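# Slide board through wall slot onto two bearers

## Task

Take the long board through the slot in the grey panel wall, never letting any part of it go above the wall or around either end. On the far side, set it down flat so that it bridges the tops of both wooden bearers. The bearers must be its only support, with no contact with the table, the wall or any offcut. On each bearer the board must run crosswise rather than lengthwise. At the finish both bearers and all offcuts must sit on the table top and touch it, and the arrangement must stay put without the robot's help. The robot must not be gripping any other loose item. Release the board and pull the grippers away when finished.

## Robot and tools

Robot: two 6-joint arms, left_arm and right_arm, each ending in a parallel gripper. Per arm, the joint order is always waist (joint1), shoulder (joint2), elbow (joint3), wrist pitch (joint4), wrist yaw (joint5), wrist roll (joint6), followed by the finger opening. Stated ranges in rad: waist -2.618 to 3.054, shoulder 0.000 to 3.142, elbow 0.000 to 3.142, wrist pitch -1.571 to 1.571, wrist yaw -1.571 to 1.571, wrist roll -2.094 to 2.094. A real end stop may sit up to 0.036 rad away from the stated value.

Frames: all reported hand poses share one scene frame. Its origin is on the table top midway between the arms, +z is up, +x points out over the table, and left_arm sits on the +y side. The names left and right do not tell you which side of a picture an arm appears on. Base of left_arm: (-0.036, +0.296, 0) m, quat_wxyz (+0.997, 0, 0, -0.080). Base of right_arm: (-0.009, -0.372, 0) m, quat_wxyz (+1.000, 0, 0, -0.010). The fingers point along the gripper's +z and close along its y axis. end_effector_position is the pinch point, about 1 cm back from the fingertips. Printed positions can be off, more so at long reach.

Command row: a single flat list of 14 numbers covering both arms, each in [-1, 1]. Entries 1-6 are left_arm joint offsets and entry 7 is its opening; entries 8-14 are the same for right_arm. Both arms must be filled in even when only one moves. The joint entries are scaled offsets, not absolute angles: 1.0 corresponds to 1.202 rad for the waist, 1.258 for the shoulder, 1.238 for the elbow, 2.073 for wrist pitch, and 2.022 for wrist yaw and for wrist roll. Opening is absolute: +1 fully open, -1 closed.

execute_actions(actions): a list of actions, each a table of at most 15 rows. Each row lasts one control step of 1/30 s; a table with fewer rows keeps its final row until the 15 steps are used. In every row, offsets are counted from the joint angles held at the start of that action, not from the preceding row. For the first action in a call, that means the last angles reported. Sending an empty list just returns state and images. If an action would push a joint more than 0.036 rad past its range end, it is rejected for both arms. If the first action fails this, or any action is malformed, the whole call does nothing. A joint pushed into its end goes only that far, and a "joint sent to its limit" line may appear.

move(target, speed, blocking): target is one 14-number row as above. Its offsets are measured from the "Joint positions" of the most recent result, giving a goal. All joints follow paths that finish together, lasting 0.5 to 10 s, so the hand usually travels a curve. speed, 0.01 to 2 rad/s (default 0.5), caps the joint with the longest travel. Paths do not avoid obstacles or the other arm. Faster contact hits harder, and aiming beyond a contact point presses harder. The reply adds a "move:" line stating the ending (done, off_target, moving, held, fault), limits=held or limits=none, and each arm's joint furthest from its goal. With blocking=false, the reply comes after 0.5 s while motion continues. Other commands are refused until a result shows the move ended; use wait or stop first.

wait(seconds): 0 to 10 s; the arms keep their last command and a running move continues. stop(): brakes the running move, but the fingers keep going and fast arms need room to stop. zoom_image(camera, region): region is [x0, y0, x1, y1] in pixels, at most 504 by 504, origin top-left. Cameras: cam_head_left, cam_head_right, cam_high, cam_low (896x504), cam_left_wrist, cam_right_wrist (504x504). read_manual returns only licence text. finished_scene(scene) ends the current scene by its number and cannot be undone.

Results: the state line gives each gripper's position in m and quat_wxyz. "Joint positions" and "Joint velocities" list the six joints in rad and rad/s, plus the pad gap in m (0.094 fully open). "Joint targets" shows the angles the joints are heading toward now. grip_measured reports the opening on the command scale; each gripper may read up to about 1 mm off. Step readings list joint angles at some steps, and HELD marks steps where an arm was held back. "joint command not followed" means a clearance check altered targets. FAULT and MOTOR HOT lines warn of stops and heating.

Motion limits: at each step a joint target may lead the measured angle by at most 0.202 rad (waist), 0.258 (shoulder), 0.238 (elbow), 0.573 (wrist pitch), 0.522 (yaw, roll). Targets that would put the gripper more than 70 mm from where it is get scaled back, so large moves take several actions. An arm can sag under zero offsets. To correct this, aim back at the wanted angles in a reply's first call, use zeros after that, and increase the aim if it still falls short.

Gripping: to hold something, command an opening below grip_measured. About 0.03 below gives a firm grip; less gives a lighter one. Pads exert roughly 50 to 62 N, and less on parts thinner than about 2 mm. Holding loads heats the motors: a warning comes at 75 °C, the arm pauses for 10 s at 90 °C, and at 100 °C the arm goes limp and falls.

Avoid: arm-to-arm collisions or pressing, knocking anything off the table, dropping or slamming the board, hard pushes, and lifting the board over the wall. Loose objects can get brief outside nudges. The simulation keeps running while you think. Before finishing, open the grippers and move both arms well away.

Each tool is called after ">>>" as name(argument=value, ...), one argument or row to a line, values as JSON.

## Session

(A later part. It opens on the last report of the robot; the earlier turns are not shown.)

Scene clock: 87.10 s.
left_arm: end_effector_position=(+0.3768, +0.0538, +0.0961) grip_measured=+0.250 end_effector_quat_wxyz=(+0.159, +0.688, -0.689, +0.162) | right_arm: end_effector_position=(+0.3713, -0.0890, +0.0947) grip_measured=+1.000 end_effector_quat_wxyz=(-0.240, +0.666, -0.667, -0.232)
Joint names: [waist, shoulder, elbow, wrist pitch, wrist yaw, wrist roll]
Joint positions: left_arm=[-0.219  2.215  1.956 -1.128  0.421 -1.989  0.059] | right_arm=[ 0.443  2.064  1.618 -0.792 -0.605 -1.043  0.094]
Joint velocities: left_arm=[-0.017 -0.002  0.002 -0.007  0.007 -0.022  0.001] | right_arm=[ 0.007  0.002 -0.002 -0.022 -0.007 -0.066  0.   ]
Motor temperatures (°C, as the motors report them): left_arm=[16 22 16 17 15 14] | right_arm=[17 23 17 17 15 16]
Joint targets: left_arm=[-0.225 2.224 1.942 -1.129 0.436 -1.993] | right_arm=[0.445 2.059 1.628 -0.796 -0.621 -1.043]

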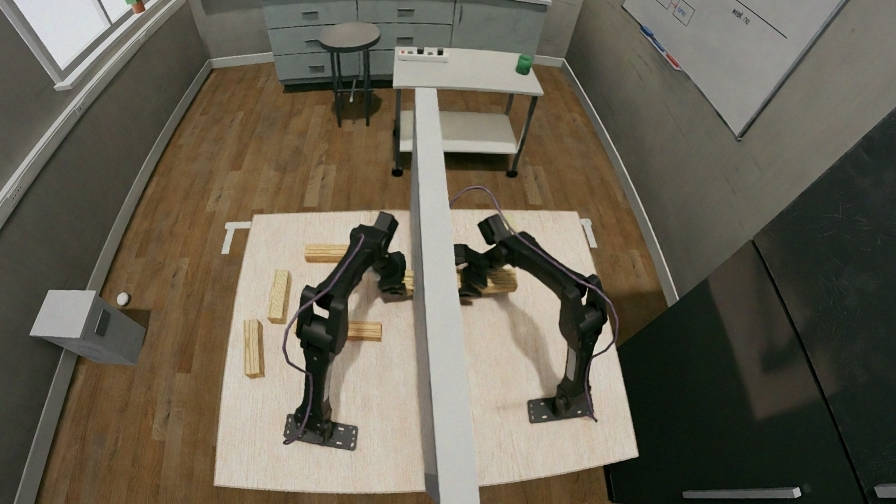

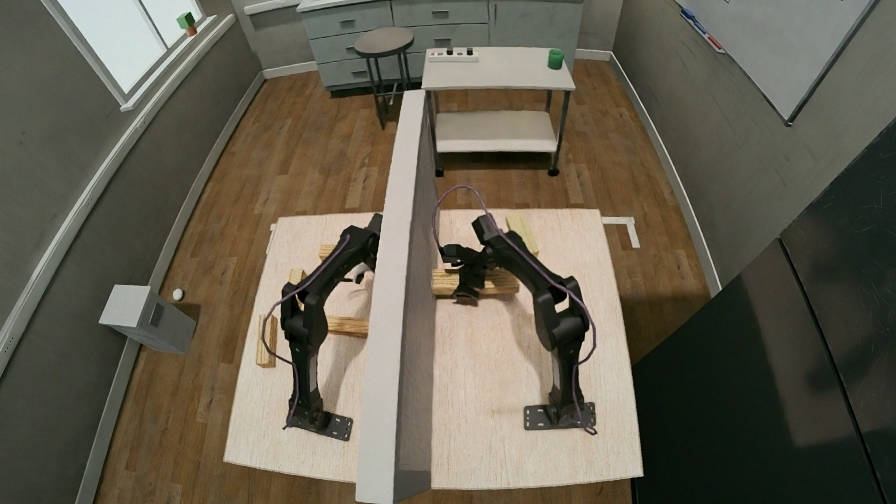

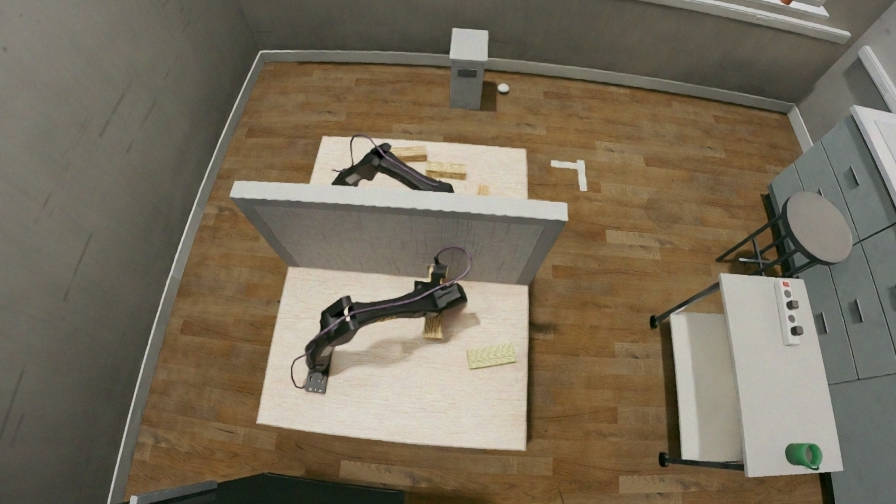

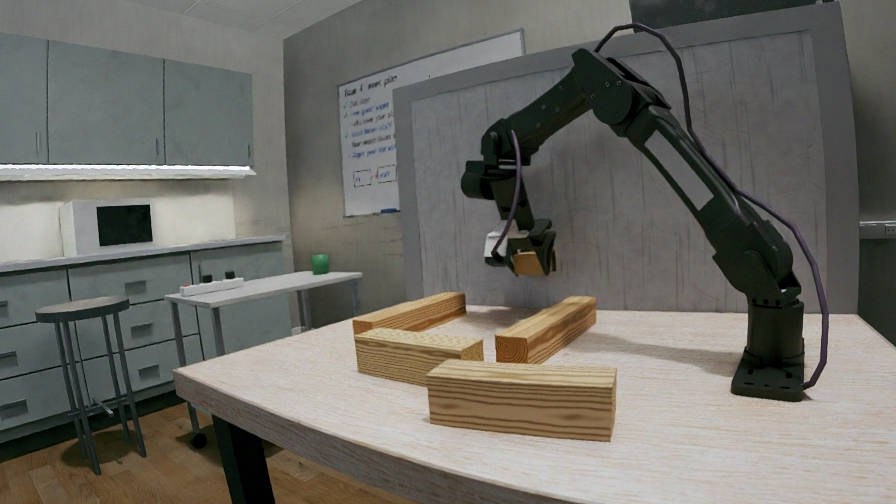

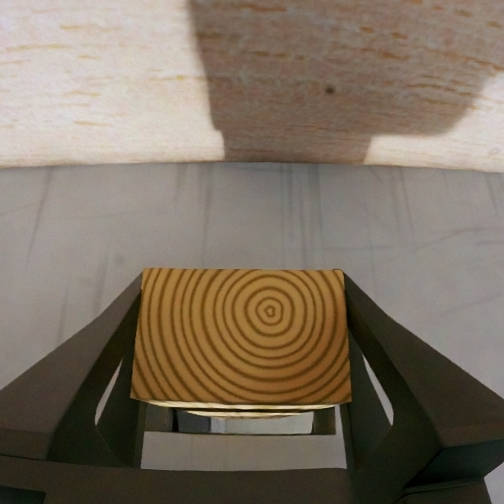

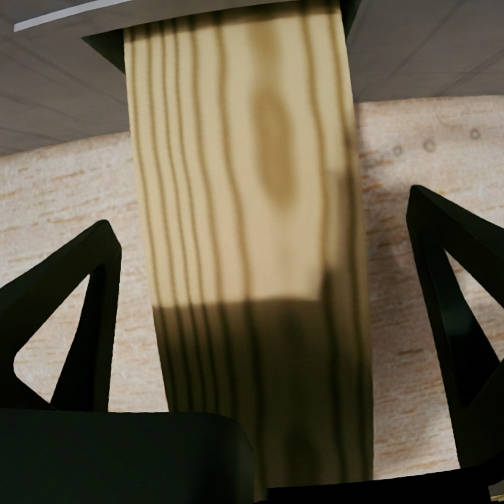

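>>> move(
  target=[0.1894,-0.0838,-0.1199,-0.0293,0.0198,0.1199,0.15,0.0017,-0.004,0.0081,-0.0019,-0.0079,0,1],
  speed=0.2,
)

Scene clock: 91.90 s.
left_arm: end_effector_position=(+0.3808, +0.1513, +0.0932) grip_measured=+0.250 end_effector_quat_wxyz=(+0.157, +0.690, -0.687, +0.165) | right_arm: end_effector_position=(+0.3716, -0.0895, +0.0944) grip_measured=+1.000 end_effector_quat_wxyz=(-0.240, +0.666, -0.668, -0.230)
Joint names: [waist, shoulder, elbow, wrist pitch, wrist yaw, wrist roll]
Joint positions: left_arm=[ 0.001  2.139  1.826 -1.167  0.451 -1.754  0.059] | right_arm=[ 0.443  2.064  1.618 -0.792 -0.602 -1.043  0.094]
Joint velocities: left_arm=[-0.017 -0.007  0.002 -0.037 -0.051 -0.037 -0.002] | right_arm=[-0.002 -0.012 -0.007 -0.007 -0.022  0.007  0.   ]
Motor temperatures (°C, as the motors report them): left_arm=[16 22 16 17 15 14] | right_arm=[17 24 17 17 14 16]
Joint targets: left_arm=[0.009 2.110 1.808 -1.189 0.461 -1.747] | right_arm=[0.445 2.059 1.628 -0.796 -0.621 -1.043]
move: off_target (left_arm); limits=none; left_arm: farthest joint: the shoulder, 0.030 radians from its target (0.106 radians at the start); right_arm: farthest joint: the wrist yaw, 0.019 radians from its target (0.016 radians at the start)

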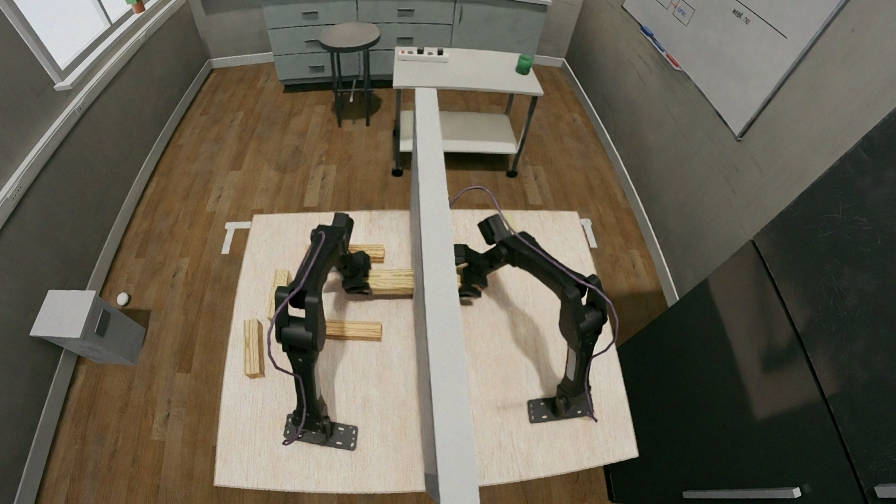

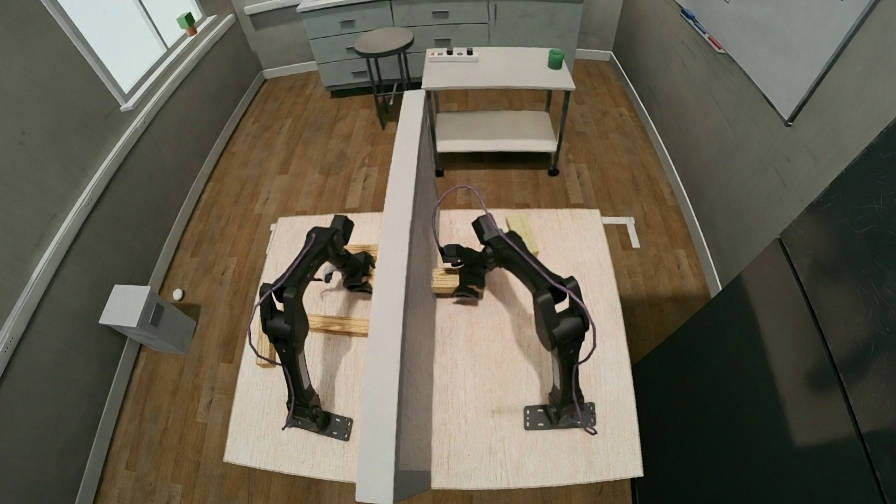

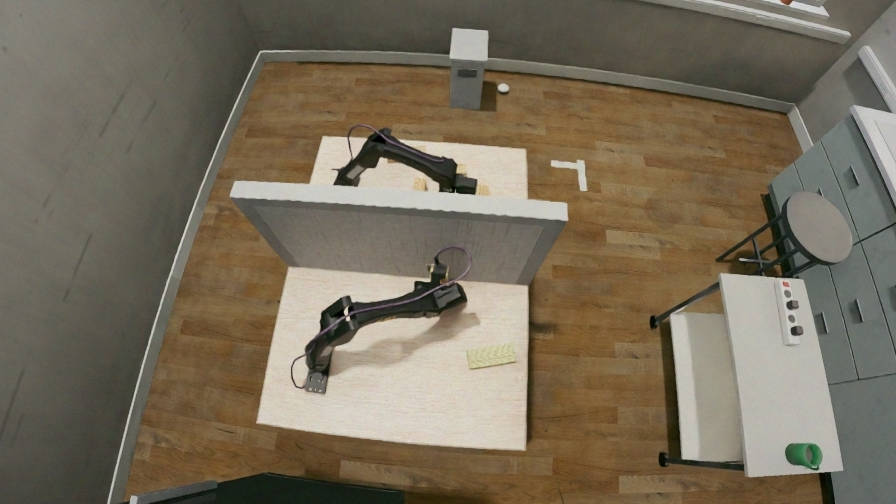

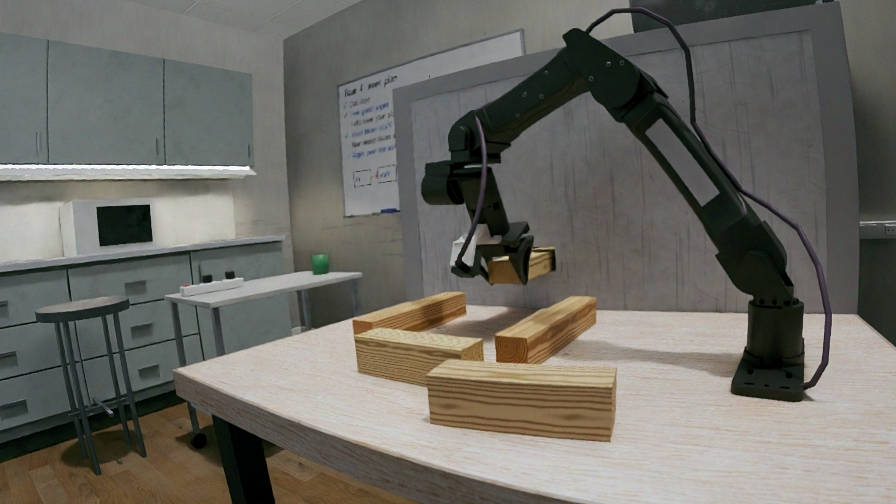

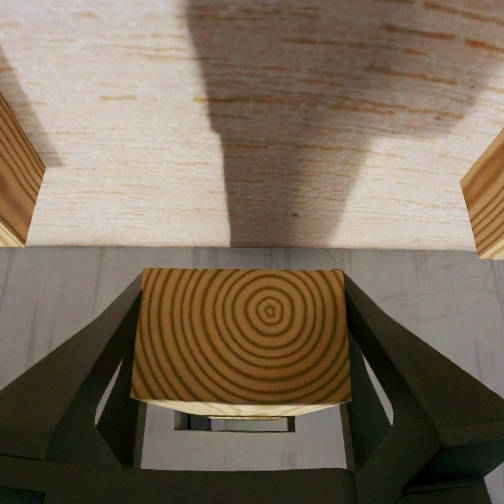

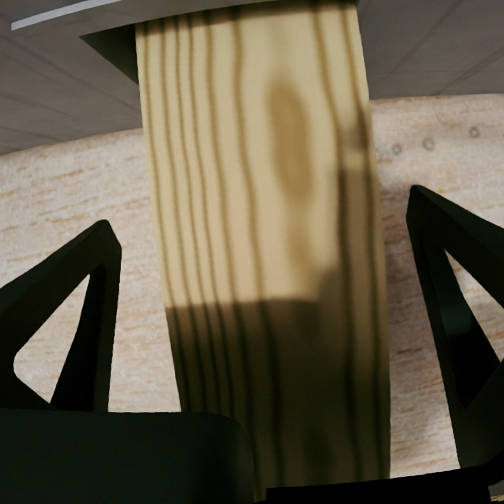

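>>> move(
  target=[0.1027,-0.0333,-0.0186,-0.0454,0.0069,0.0701,0.15,0.0017,-0.004,0.0081,-0.0019,-0.0094,0,1],
  speed=0.2,
)

Scene clock: 93.37 s.
left_arm: end_effector_position=(+0.3805, +0.2015, +0.0924) grip_measured=+0.250 end_effector_quat_wxyz=(+0.156, +0.690, -0.688, +0.162) | right_arm: end_effector_position=(+0.3719, -0.0898, +0.0941) grip_measured=+1.000 end_effector_quat_wxyz=(-0.240, +0.666, -0.668, -0.229)
Joint names: [waist, shoulder, elbow, wrist pitch, wrist yaw, wrist roll]
Joint positions: left_arm=[ 0.119  2.139  1.826 -1.229  0.453 -1.621  0.059] | right_arm=[ 0.443  2.064  1.618 -0.792 -0.599 -1.043  0.094]
Joint velocities: left_arm=[-0.007  0.002  0.007 -0.022 -0.051 -0.007 -0.   ] | right_arm=[-0.017 -0.007 -0.012 -0.095 -0.007  0.051  0.   ]
Motor temperatures (°C, as the motors report them): left_arm=[16 22 16 17 15 14] | right_arm=[17 24 17 17 14 16]
Joint targets: left_arm=[0.125 2.097 1.803 -1.261 0.465 -1.612] | right_arm=[0.445 2.059 1.628 -0.796 -0.621 -1.043]
move: off_target (left_arm, right_arm); limits=none; left_arm: farthest joint: the shoulder, 0.042 radians from its target (0.042 radians at the start); right_arm: farthest joint: the wrist yaw, 0.022 radians from its target (0.019 radians at the start)

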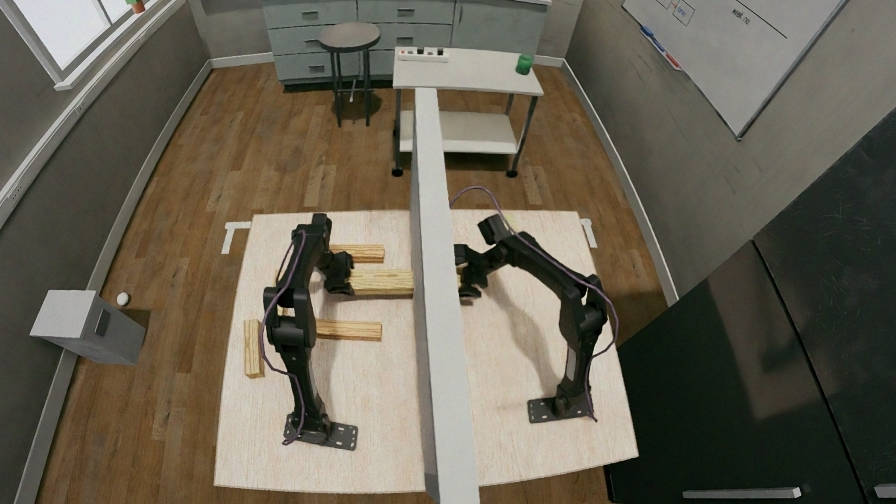

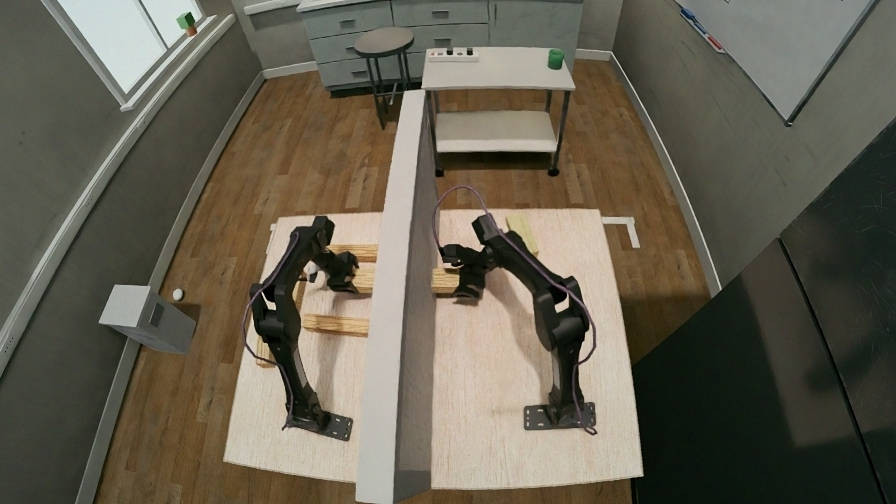

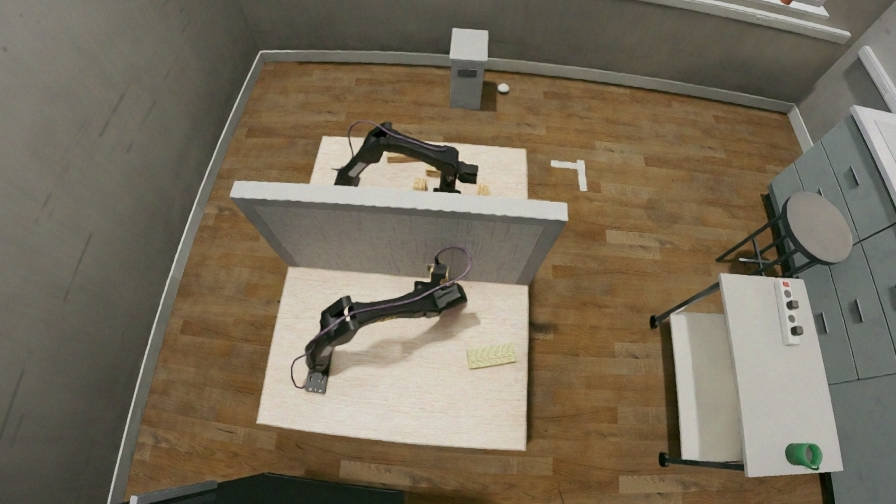

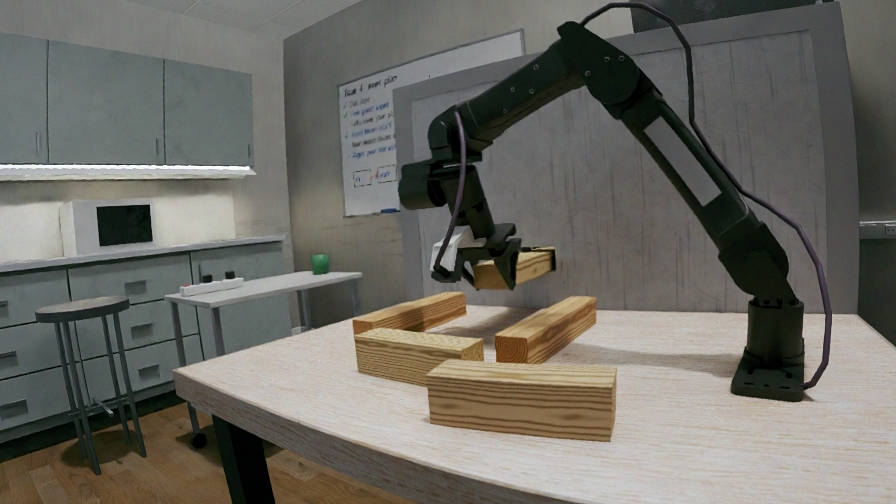

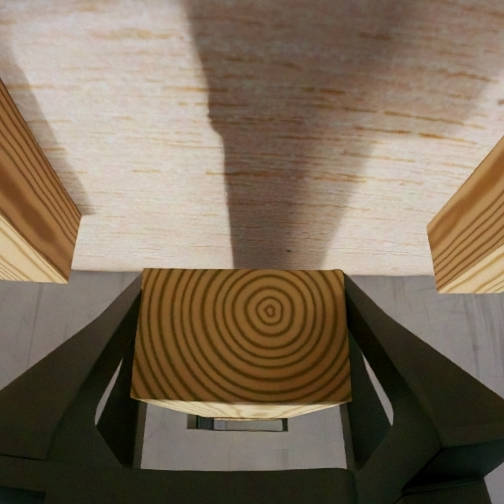

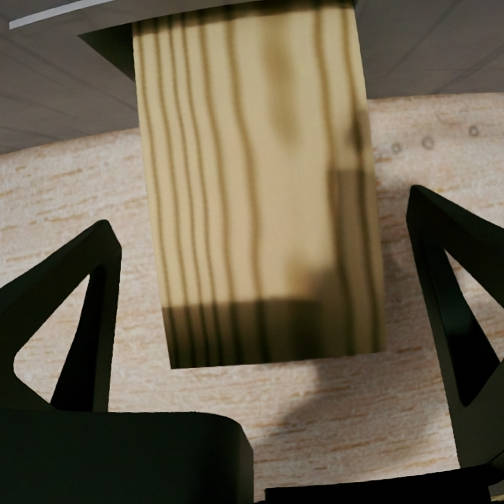

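>>> move(
  target=[0.0886,-0.0231,0.0113,-0.0309,0.0056,0.0623,0.15,-0.0095,0.0135,-0.2030,0.2566,-0.1652,0.1015,1],
  speed=0.45,
)

Scene clock: 96.47 s.
left_arm: end_effector_position=(+0.3784, +0.2431, +0.0921) grip_measured=+0.250 end_effector_quat_wxyz=(+0.152, +0.688, -0.690, +0.163) | right_arm: end_effector_position=(+0.3697, -0.0469, +0.0981) grip_measured=+1.000 end_effector_quat_wxyz=(-0.357, +0.614, -0.610, -0.351)
Joint names: [waist, shoulder, elbow, wrist pitch, wrist yaw, wrist roll]
Joint positions: left_arm=[ 0.218  2.139  1.826 -1.27   0.449 -1.508  0.059] | right_arm=[ 0.443  2.064  1.385 -0.267 -0.909 -0.843  0.094]
Joint velocities: left_arm=[-0.002  0.002  0.012 -0.007 -0.022  0.037 -0.   ] | right_arm=[ 0.007  0.007 -0.002 -0.007 -0.051  0.007  0.   ]
Motor temperatures (°C, as the motors report them): left_arm=[16 23 16 17 15 14] | right_arm=[17 24 17 17 14 16]
Joint targets: left_arm=[0.226 2.110 1.840 -1.293 0.464 -1.495] | right_arm=[0.431 2.081 1.367 -0.260 -0.933 -0.838]
move: off_target (left_arm, right_arm); limits=none; left_arm: farthest joint: the shoulder, 0.029 radians from its target (0.029 radians at the start); right_arm: farthest joint: the wrist yaw, 0.024 radians from its target (0.334 radians at the start)

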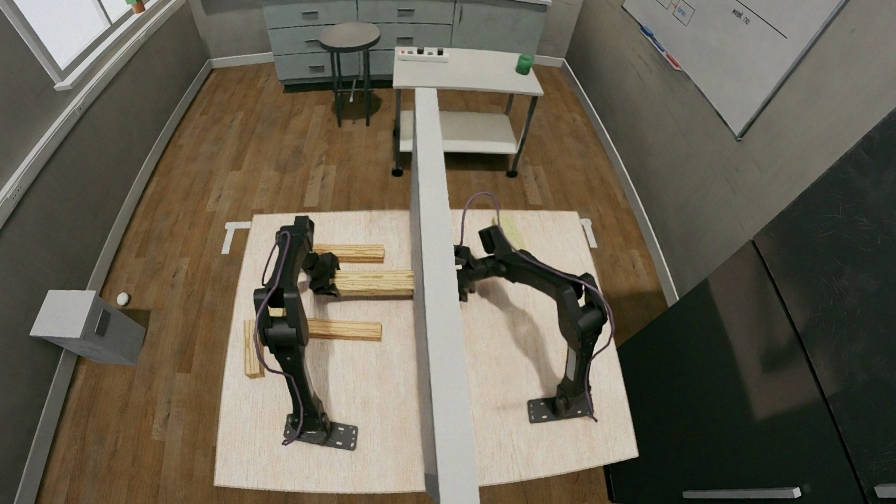

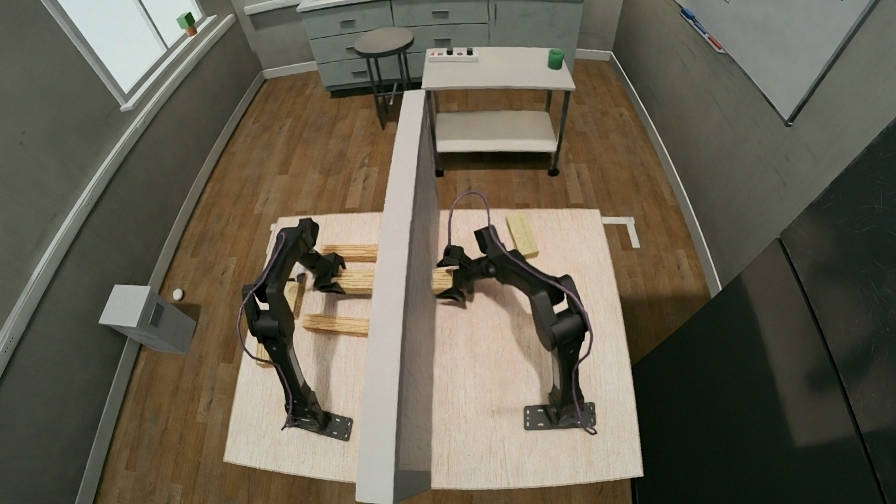

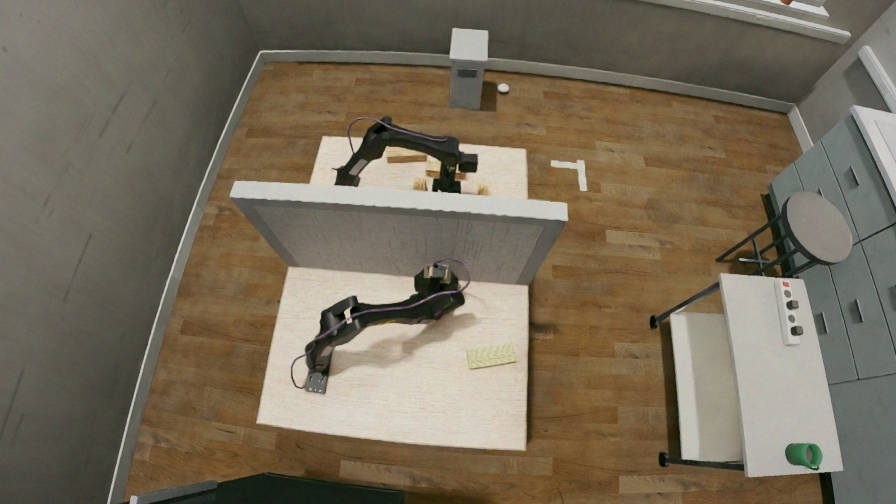

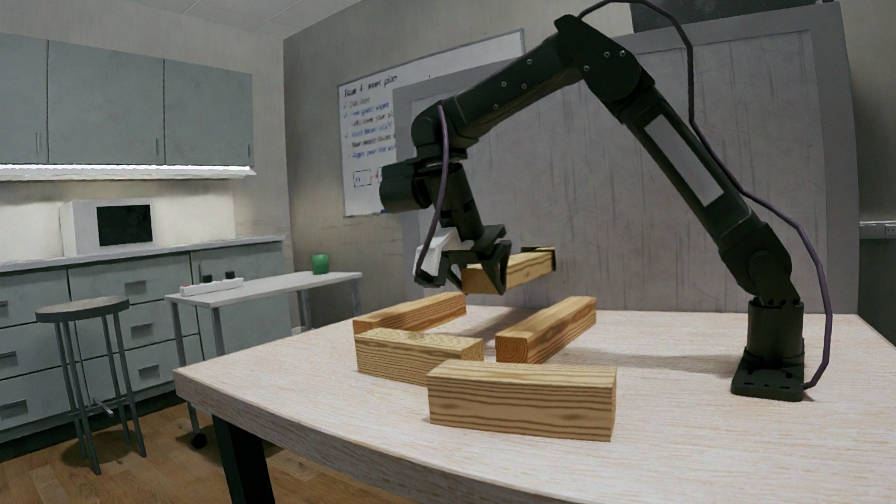

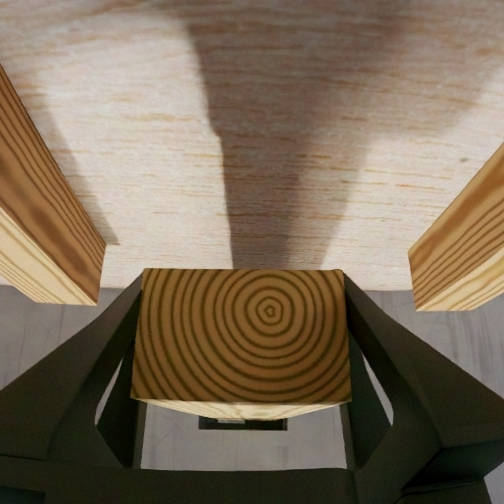

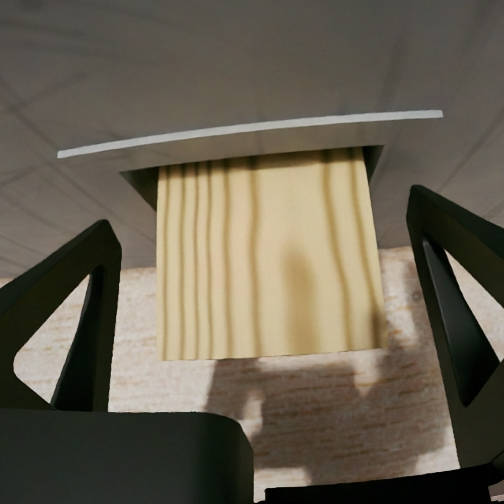

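>>> execute_actions(
  actions=[
    [[0.0067,-0.0231,0.0113,-0.0111,0.0074,0.0064,0.15,-0.004,0.0135,-0.0145,0.0034,-0.0119,0.0025,0.4],[0.0067,-0.0231,0.0113,-0.0111,0.0074,0.0064,0.15,-0.004,0.0135,-0.0145,0.0034,-0.0119,0.0025,0.4],[0.0067,-0.0231,0.0113,-0.0111,0.0074,0.0064,0.15,-0.004,0.0135,-0.0145,0.0034,-0.0119,0.0025,0.4],[0.0067,-0.0231,0.0113,-0.0111,0.0074,0.0064,0.15,-0.004,0.0135,-0.0145,0.0034,-0.0119,0.0025,0.4],[0.0067,-0.0231,0.0113,-0.0111,0.0074,0.0064,0.15,-0.004,0.0135,-0.0145,0.0034,-0.0119,0.0025,0.4],[0.0067,-0.0231,0.0113,-0.0111,0.0074,0.0064,0.15,-0.004,0.0135,-0.0145,0.0034,-0.0119,0.0025,0.34],[0.0067,-0.0231,0.0113,-0.0111,0.0074,0.0064,0.15,-0.004,0.0135,-0.0145,0.0034,-0.0119,0.0025,0.3],[0.0067,-0.0231,0.0113,-0.0111,0.0074,0.0064,0.15,-0.004,0.0135,-0.0145,0.0034,-0.0119,0.0025,0.27],[0.0067,-0.0231,0.0113,-0.0111,0.0074,0.0064,0.15,-0.004,0.0135,-0.0145,0.0034,-0.0119,0.0025,0.24],[0.0067,-0.0231,0.0113,-0.0111,0.0074,0.0064,0.15,-0.004,0.0135,-0.0145,0.0034,-0.0119,0.0025,0.21],[0.0067,-0.0231,0.0113,-0.0111,0.0074,0.0064,0.15,-0.004,0.0135,-0.0145,0.0034,-0.0119,0.0025,0.18],[0.0067,-0.0231,0.0113,-0.0111,0.0074,0.0064,0.15,-0.004,0.0135,-0.0145,0.0034,-0.0119,0.0025,0.15]],
  ],
)

Scene clock: 97.50 s.
left_arm: end_effector_position=(+0.3777, +0.2432, +0.0920) grip_measured=+0.250 end_effector_quat_wxyz=(+0.152, +0.687, -0.692, +0.162) | right_arm: end_effector_position=(+0.3701, -0.0466, +0.0983) grip_measured=+0.260 end_effector_quat_wxyz=(-0.358, +0.613, -0.610, -0.351)
Joint names: [waist, shoulder, elbow, wrist pitch, wrist yaw, wrist roll]
Joint positions: left_arm=[ 0.218  2.139  1.826 -1.273  0.448 -1.503  0.059] | right_arm=[ 0.443  2.065  1.385 -0.264 -0.91  -0.839  0.059]
Joint velocities: left_arm=[-0.012  0.022  0.002 -0.037  0.007  0.037 -0.001] | right_arm=[-0.012  0.002 -0.017 -0.037  0.066 -0.007 -0.   ]
Motor temperatures (°C, as the motors report them): left_arm=[16 23 16 17 15 14] | right_arm=[17 24 17 17 14 16]
Joint targets: left_arm=[0.226 2.110 1.840 -1.293 0.464 -1.495] | right_arm=[0.438 2.081 1.367 -0.260 -0.933 -0.838]
Step readings (joint positions):
0: left_arm=[0.218 2.139 1.826 -1.270 0.449 -1.508] | right_arm=[0.443 2.064 1.385 -0.267 -0.909 -0.843]
1: left_arm=[0.218 2.139 1.826 -1.270 0.449 -1.508] | right_arm=[0.443 2.064 1.385 -0.267 -0.909 -0.843]
2: left_arm=[0.218 2.139 1.826 -1.270 0.449 -1.508] | right_arm=[0.443 2.064 1.385 -0.267 -0.909 -0.842]
4: left_arm=[0.218 2.139 1.826 -1.270 0.449 -1.508] | right_arm=[0.443 2.064 1.385 -0.267 -0.909 -0.842]
8: left_arm=[0.218 2.139 1.826 -1.271 0.448 -1.503] | right_arm=[0.443 2.064 1.385 -0.265 -0.909 -0.842]
15: Joint positions above

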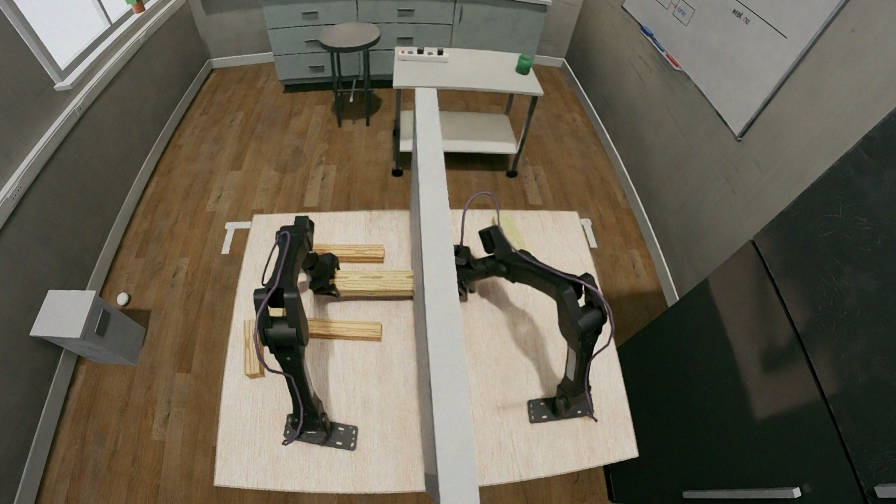

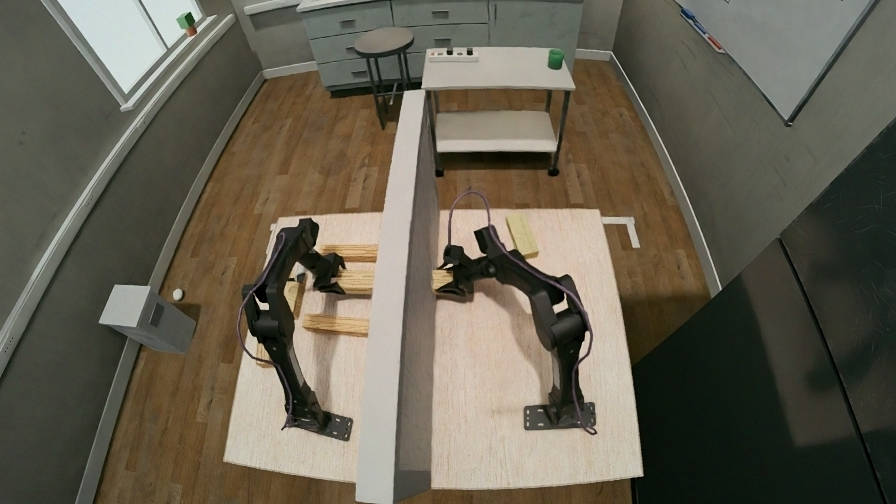

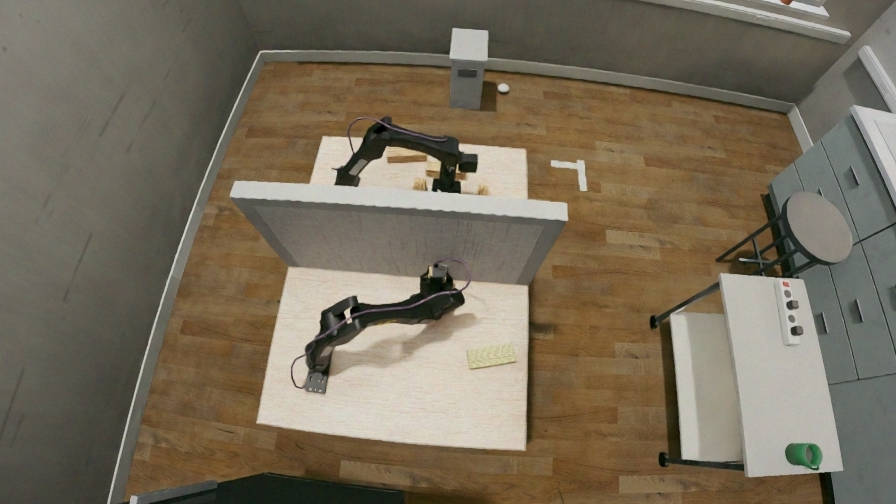

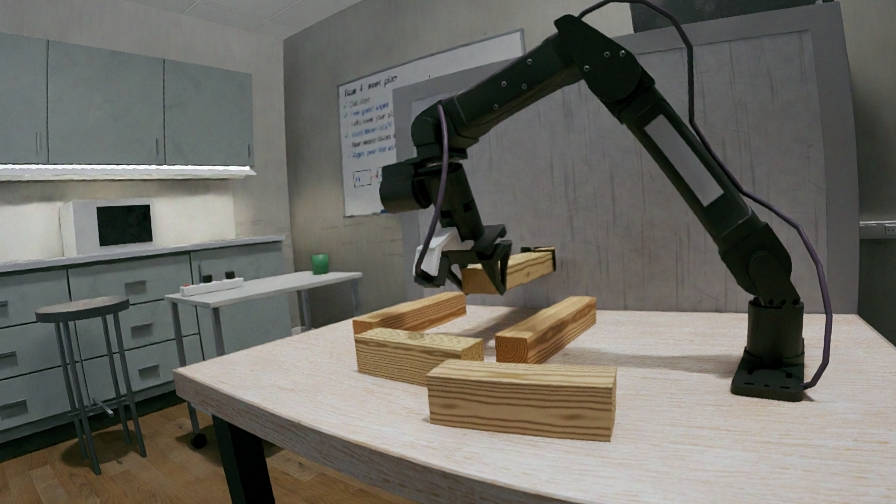

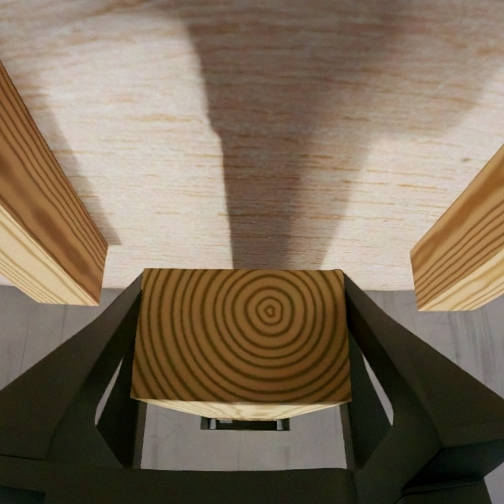

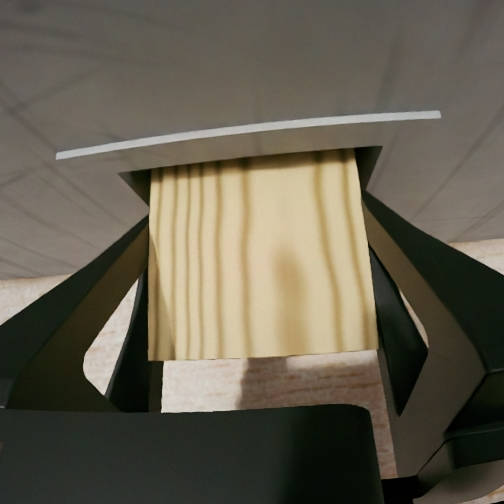

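>>> execute_actions(
  actions=[
    [[0.0033,-0.0231,0.0113,-0.005,0.004,0.002,0.15,-0.004,0.0159,-0.0202,-0.0072,0.0099,0.0005,0.15],[0.0033,-0.0231,0.0113,-0.005,0.004,0.002,0.15,-0.004,0.0159,-0.0202,-0.0072,0.0099,0.0005,0.15],[0.0033,-0.0231,0.0113,-0.005,0.004,0.002,0.15,-0.004,0.0159,-0.0202,-0.0072,0.0099,0.0005,0.15],[0.0033,-0.0231,0.0113,-0.005,0.004,0.002,0.22,-0.004,0.0159,-0.0202,-0.0072,0.0099,0.0005,0.15],[0.0033,-0.0231,0.0113,-0.005,0.004,0.002,0.26,-0.004,0.0159,-0.0202,-0.0072,0.0099,0.0005,0.15],[0.0033,-0.0231,0.0113,-0.005,0.004,0.002,0.32,-0.004,0.0159,-0.0202,-0.0072,0.0099,0.0005,0.15],[0.0033,-0.0231,0.0113,-0.005,0.004,0.002,0.5,-0.004,0.0159,-0.0202,-0.0072,0.0099,0.0005,0.15],[0.0033,-0.0231,0.0113,-0.005,0.004,0.002,1,-0.004,0.0159,-0.0202,-0.0072,0.0099,0.0005,0.15]],
  ],
)

Scene clock: 99.47 s.
left_arm: end_effector_position=(+0.3777, +0.2432, +0.0920) grip_measured=+1.000 end_effector_quat_wxyz=(+0.152, +0.687, -0.692, +0.162) | right_arm: end_effector_position=(+0.3703, -0.0467, +0.0980) grip_measured=+0.260 end_effector_quat_wxyz=(-0.358, +0.613, -0.611, -0.351)
Joint names: [waist, shoulder, elbow, wrist pitch, wrist yaw, wrist roll]
Joint positions: left_arm=[ 0.218  2.139  1.826 -1.273  0.448 -1.503  0.094] | right_arm=[ 0.443  2.065  1.385 -0.264 -0.908 -0.839  0.059]
Joint velocities: left_arm=[ 0.007 -0.017  0.007 -0.022 -0.022 -0.095  0.   ] | right_arm=[ 0.007  0.012  0.012 -0.037 -0.007 -0.022 -0.   ]
Motor temperatures (°C, as the motors report them): left_arm=[16 23 16 17 15 14] | right_arm=[17 24 17 17 14 16]
Joint targets: left_arm=[0.222 2.110 1.840 -1.283 0.456 -1.499] | right_arm=[0.438 2.085 1.360 -0.279 -0.890 -0.838]
Step readings (joint positions):
0: left_arm=[0.218 2.139 1.826 -1.273 0.448 -1.503] | right_arm=[0.443 2.065 1.385 -0.264 -0.910 -0.839]
1: left_arm=[0.218 2.139 1.826 -1.273 0.448 -1.503] | right_arm=[0.443 2.065 1.385 -0.264 -0.909 -0.839]
2: left_arm=[0.218 2.139 1.826 -1.273 0.448 -1.503] | right_arm=[0.443 2.065 1.385 -0.264 -0.908 -0.839]
4: left_arm=[0.218 2.139 1.826 -1.273 0.448 -1.503] | right_arm=[0.443 2.065 1.385 -0.264 -0.908 -0.839]
8: left_arm=[0.218 2.139 1.826 -1.273 0.448 -1.503] | right_arm=[0.443 2.065 1.385 -0.264 -0.908 -0.839]
15: Joint positions above

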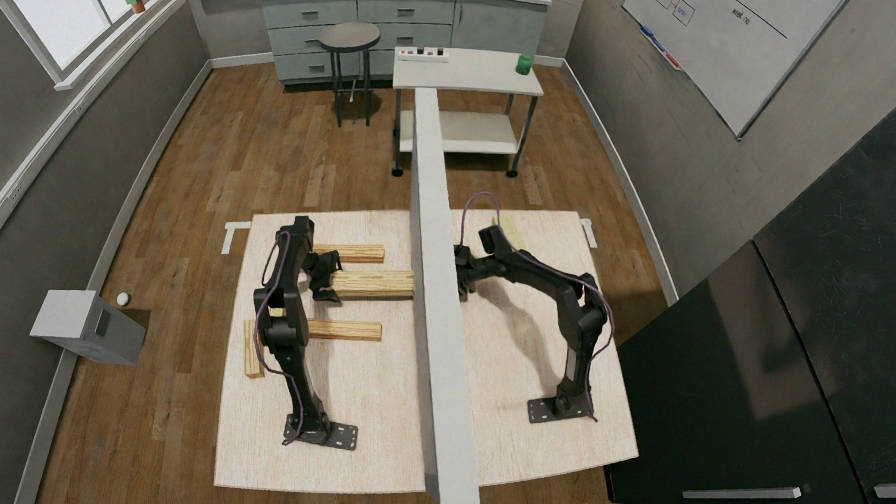

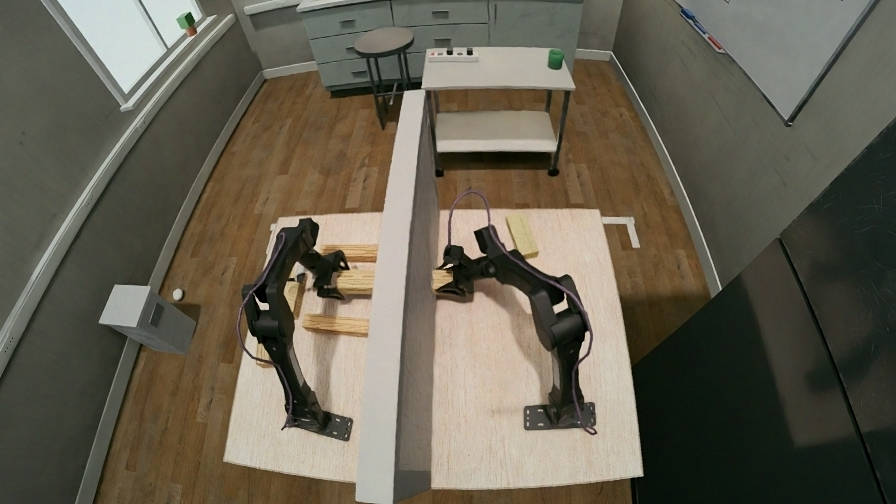

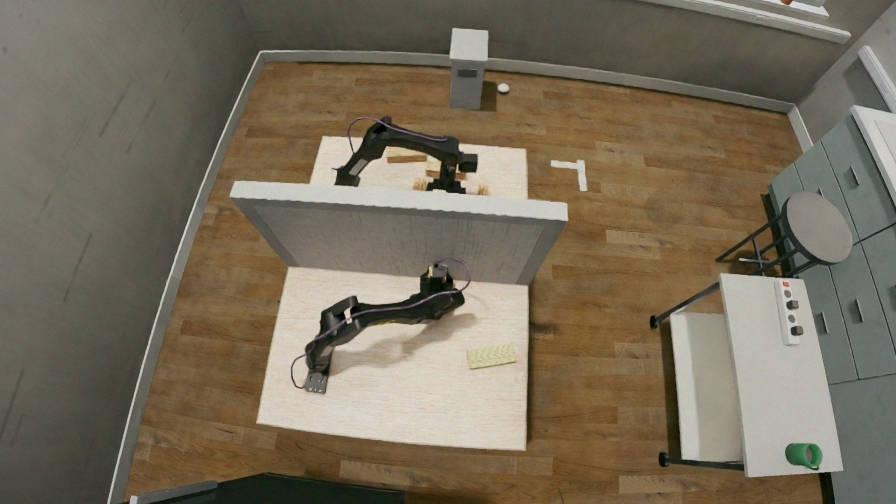

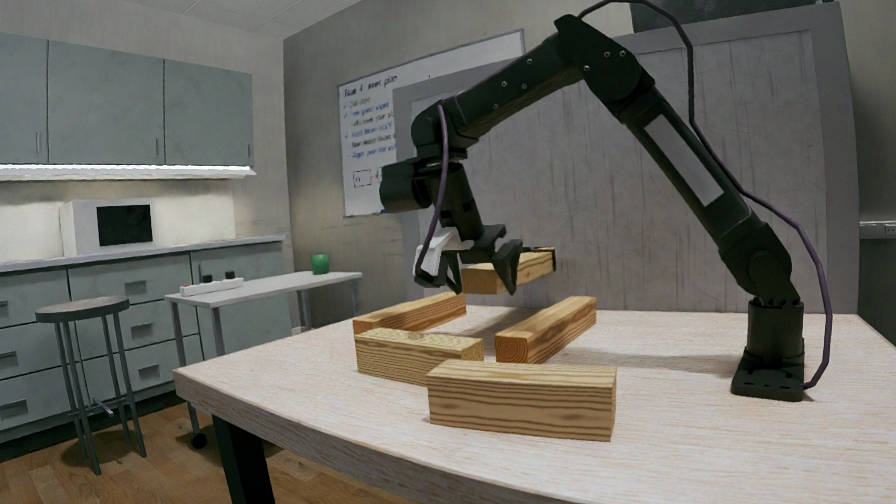

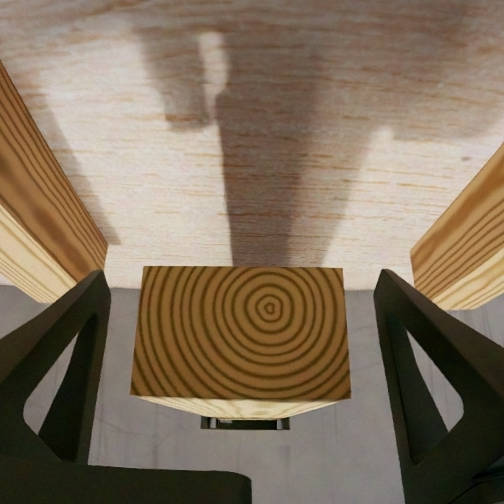

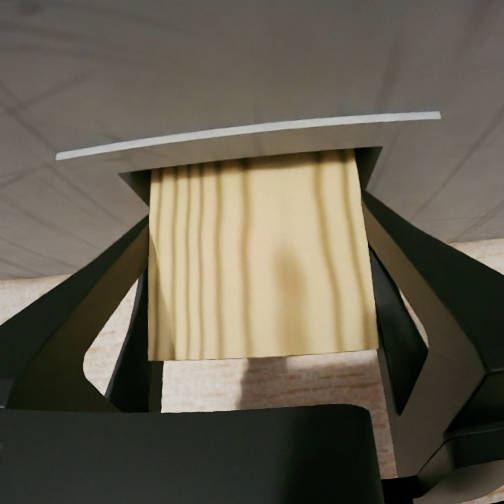

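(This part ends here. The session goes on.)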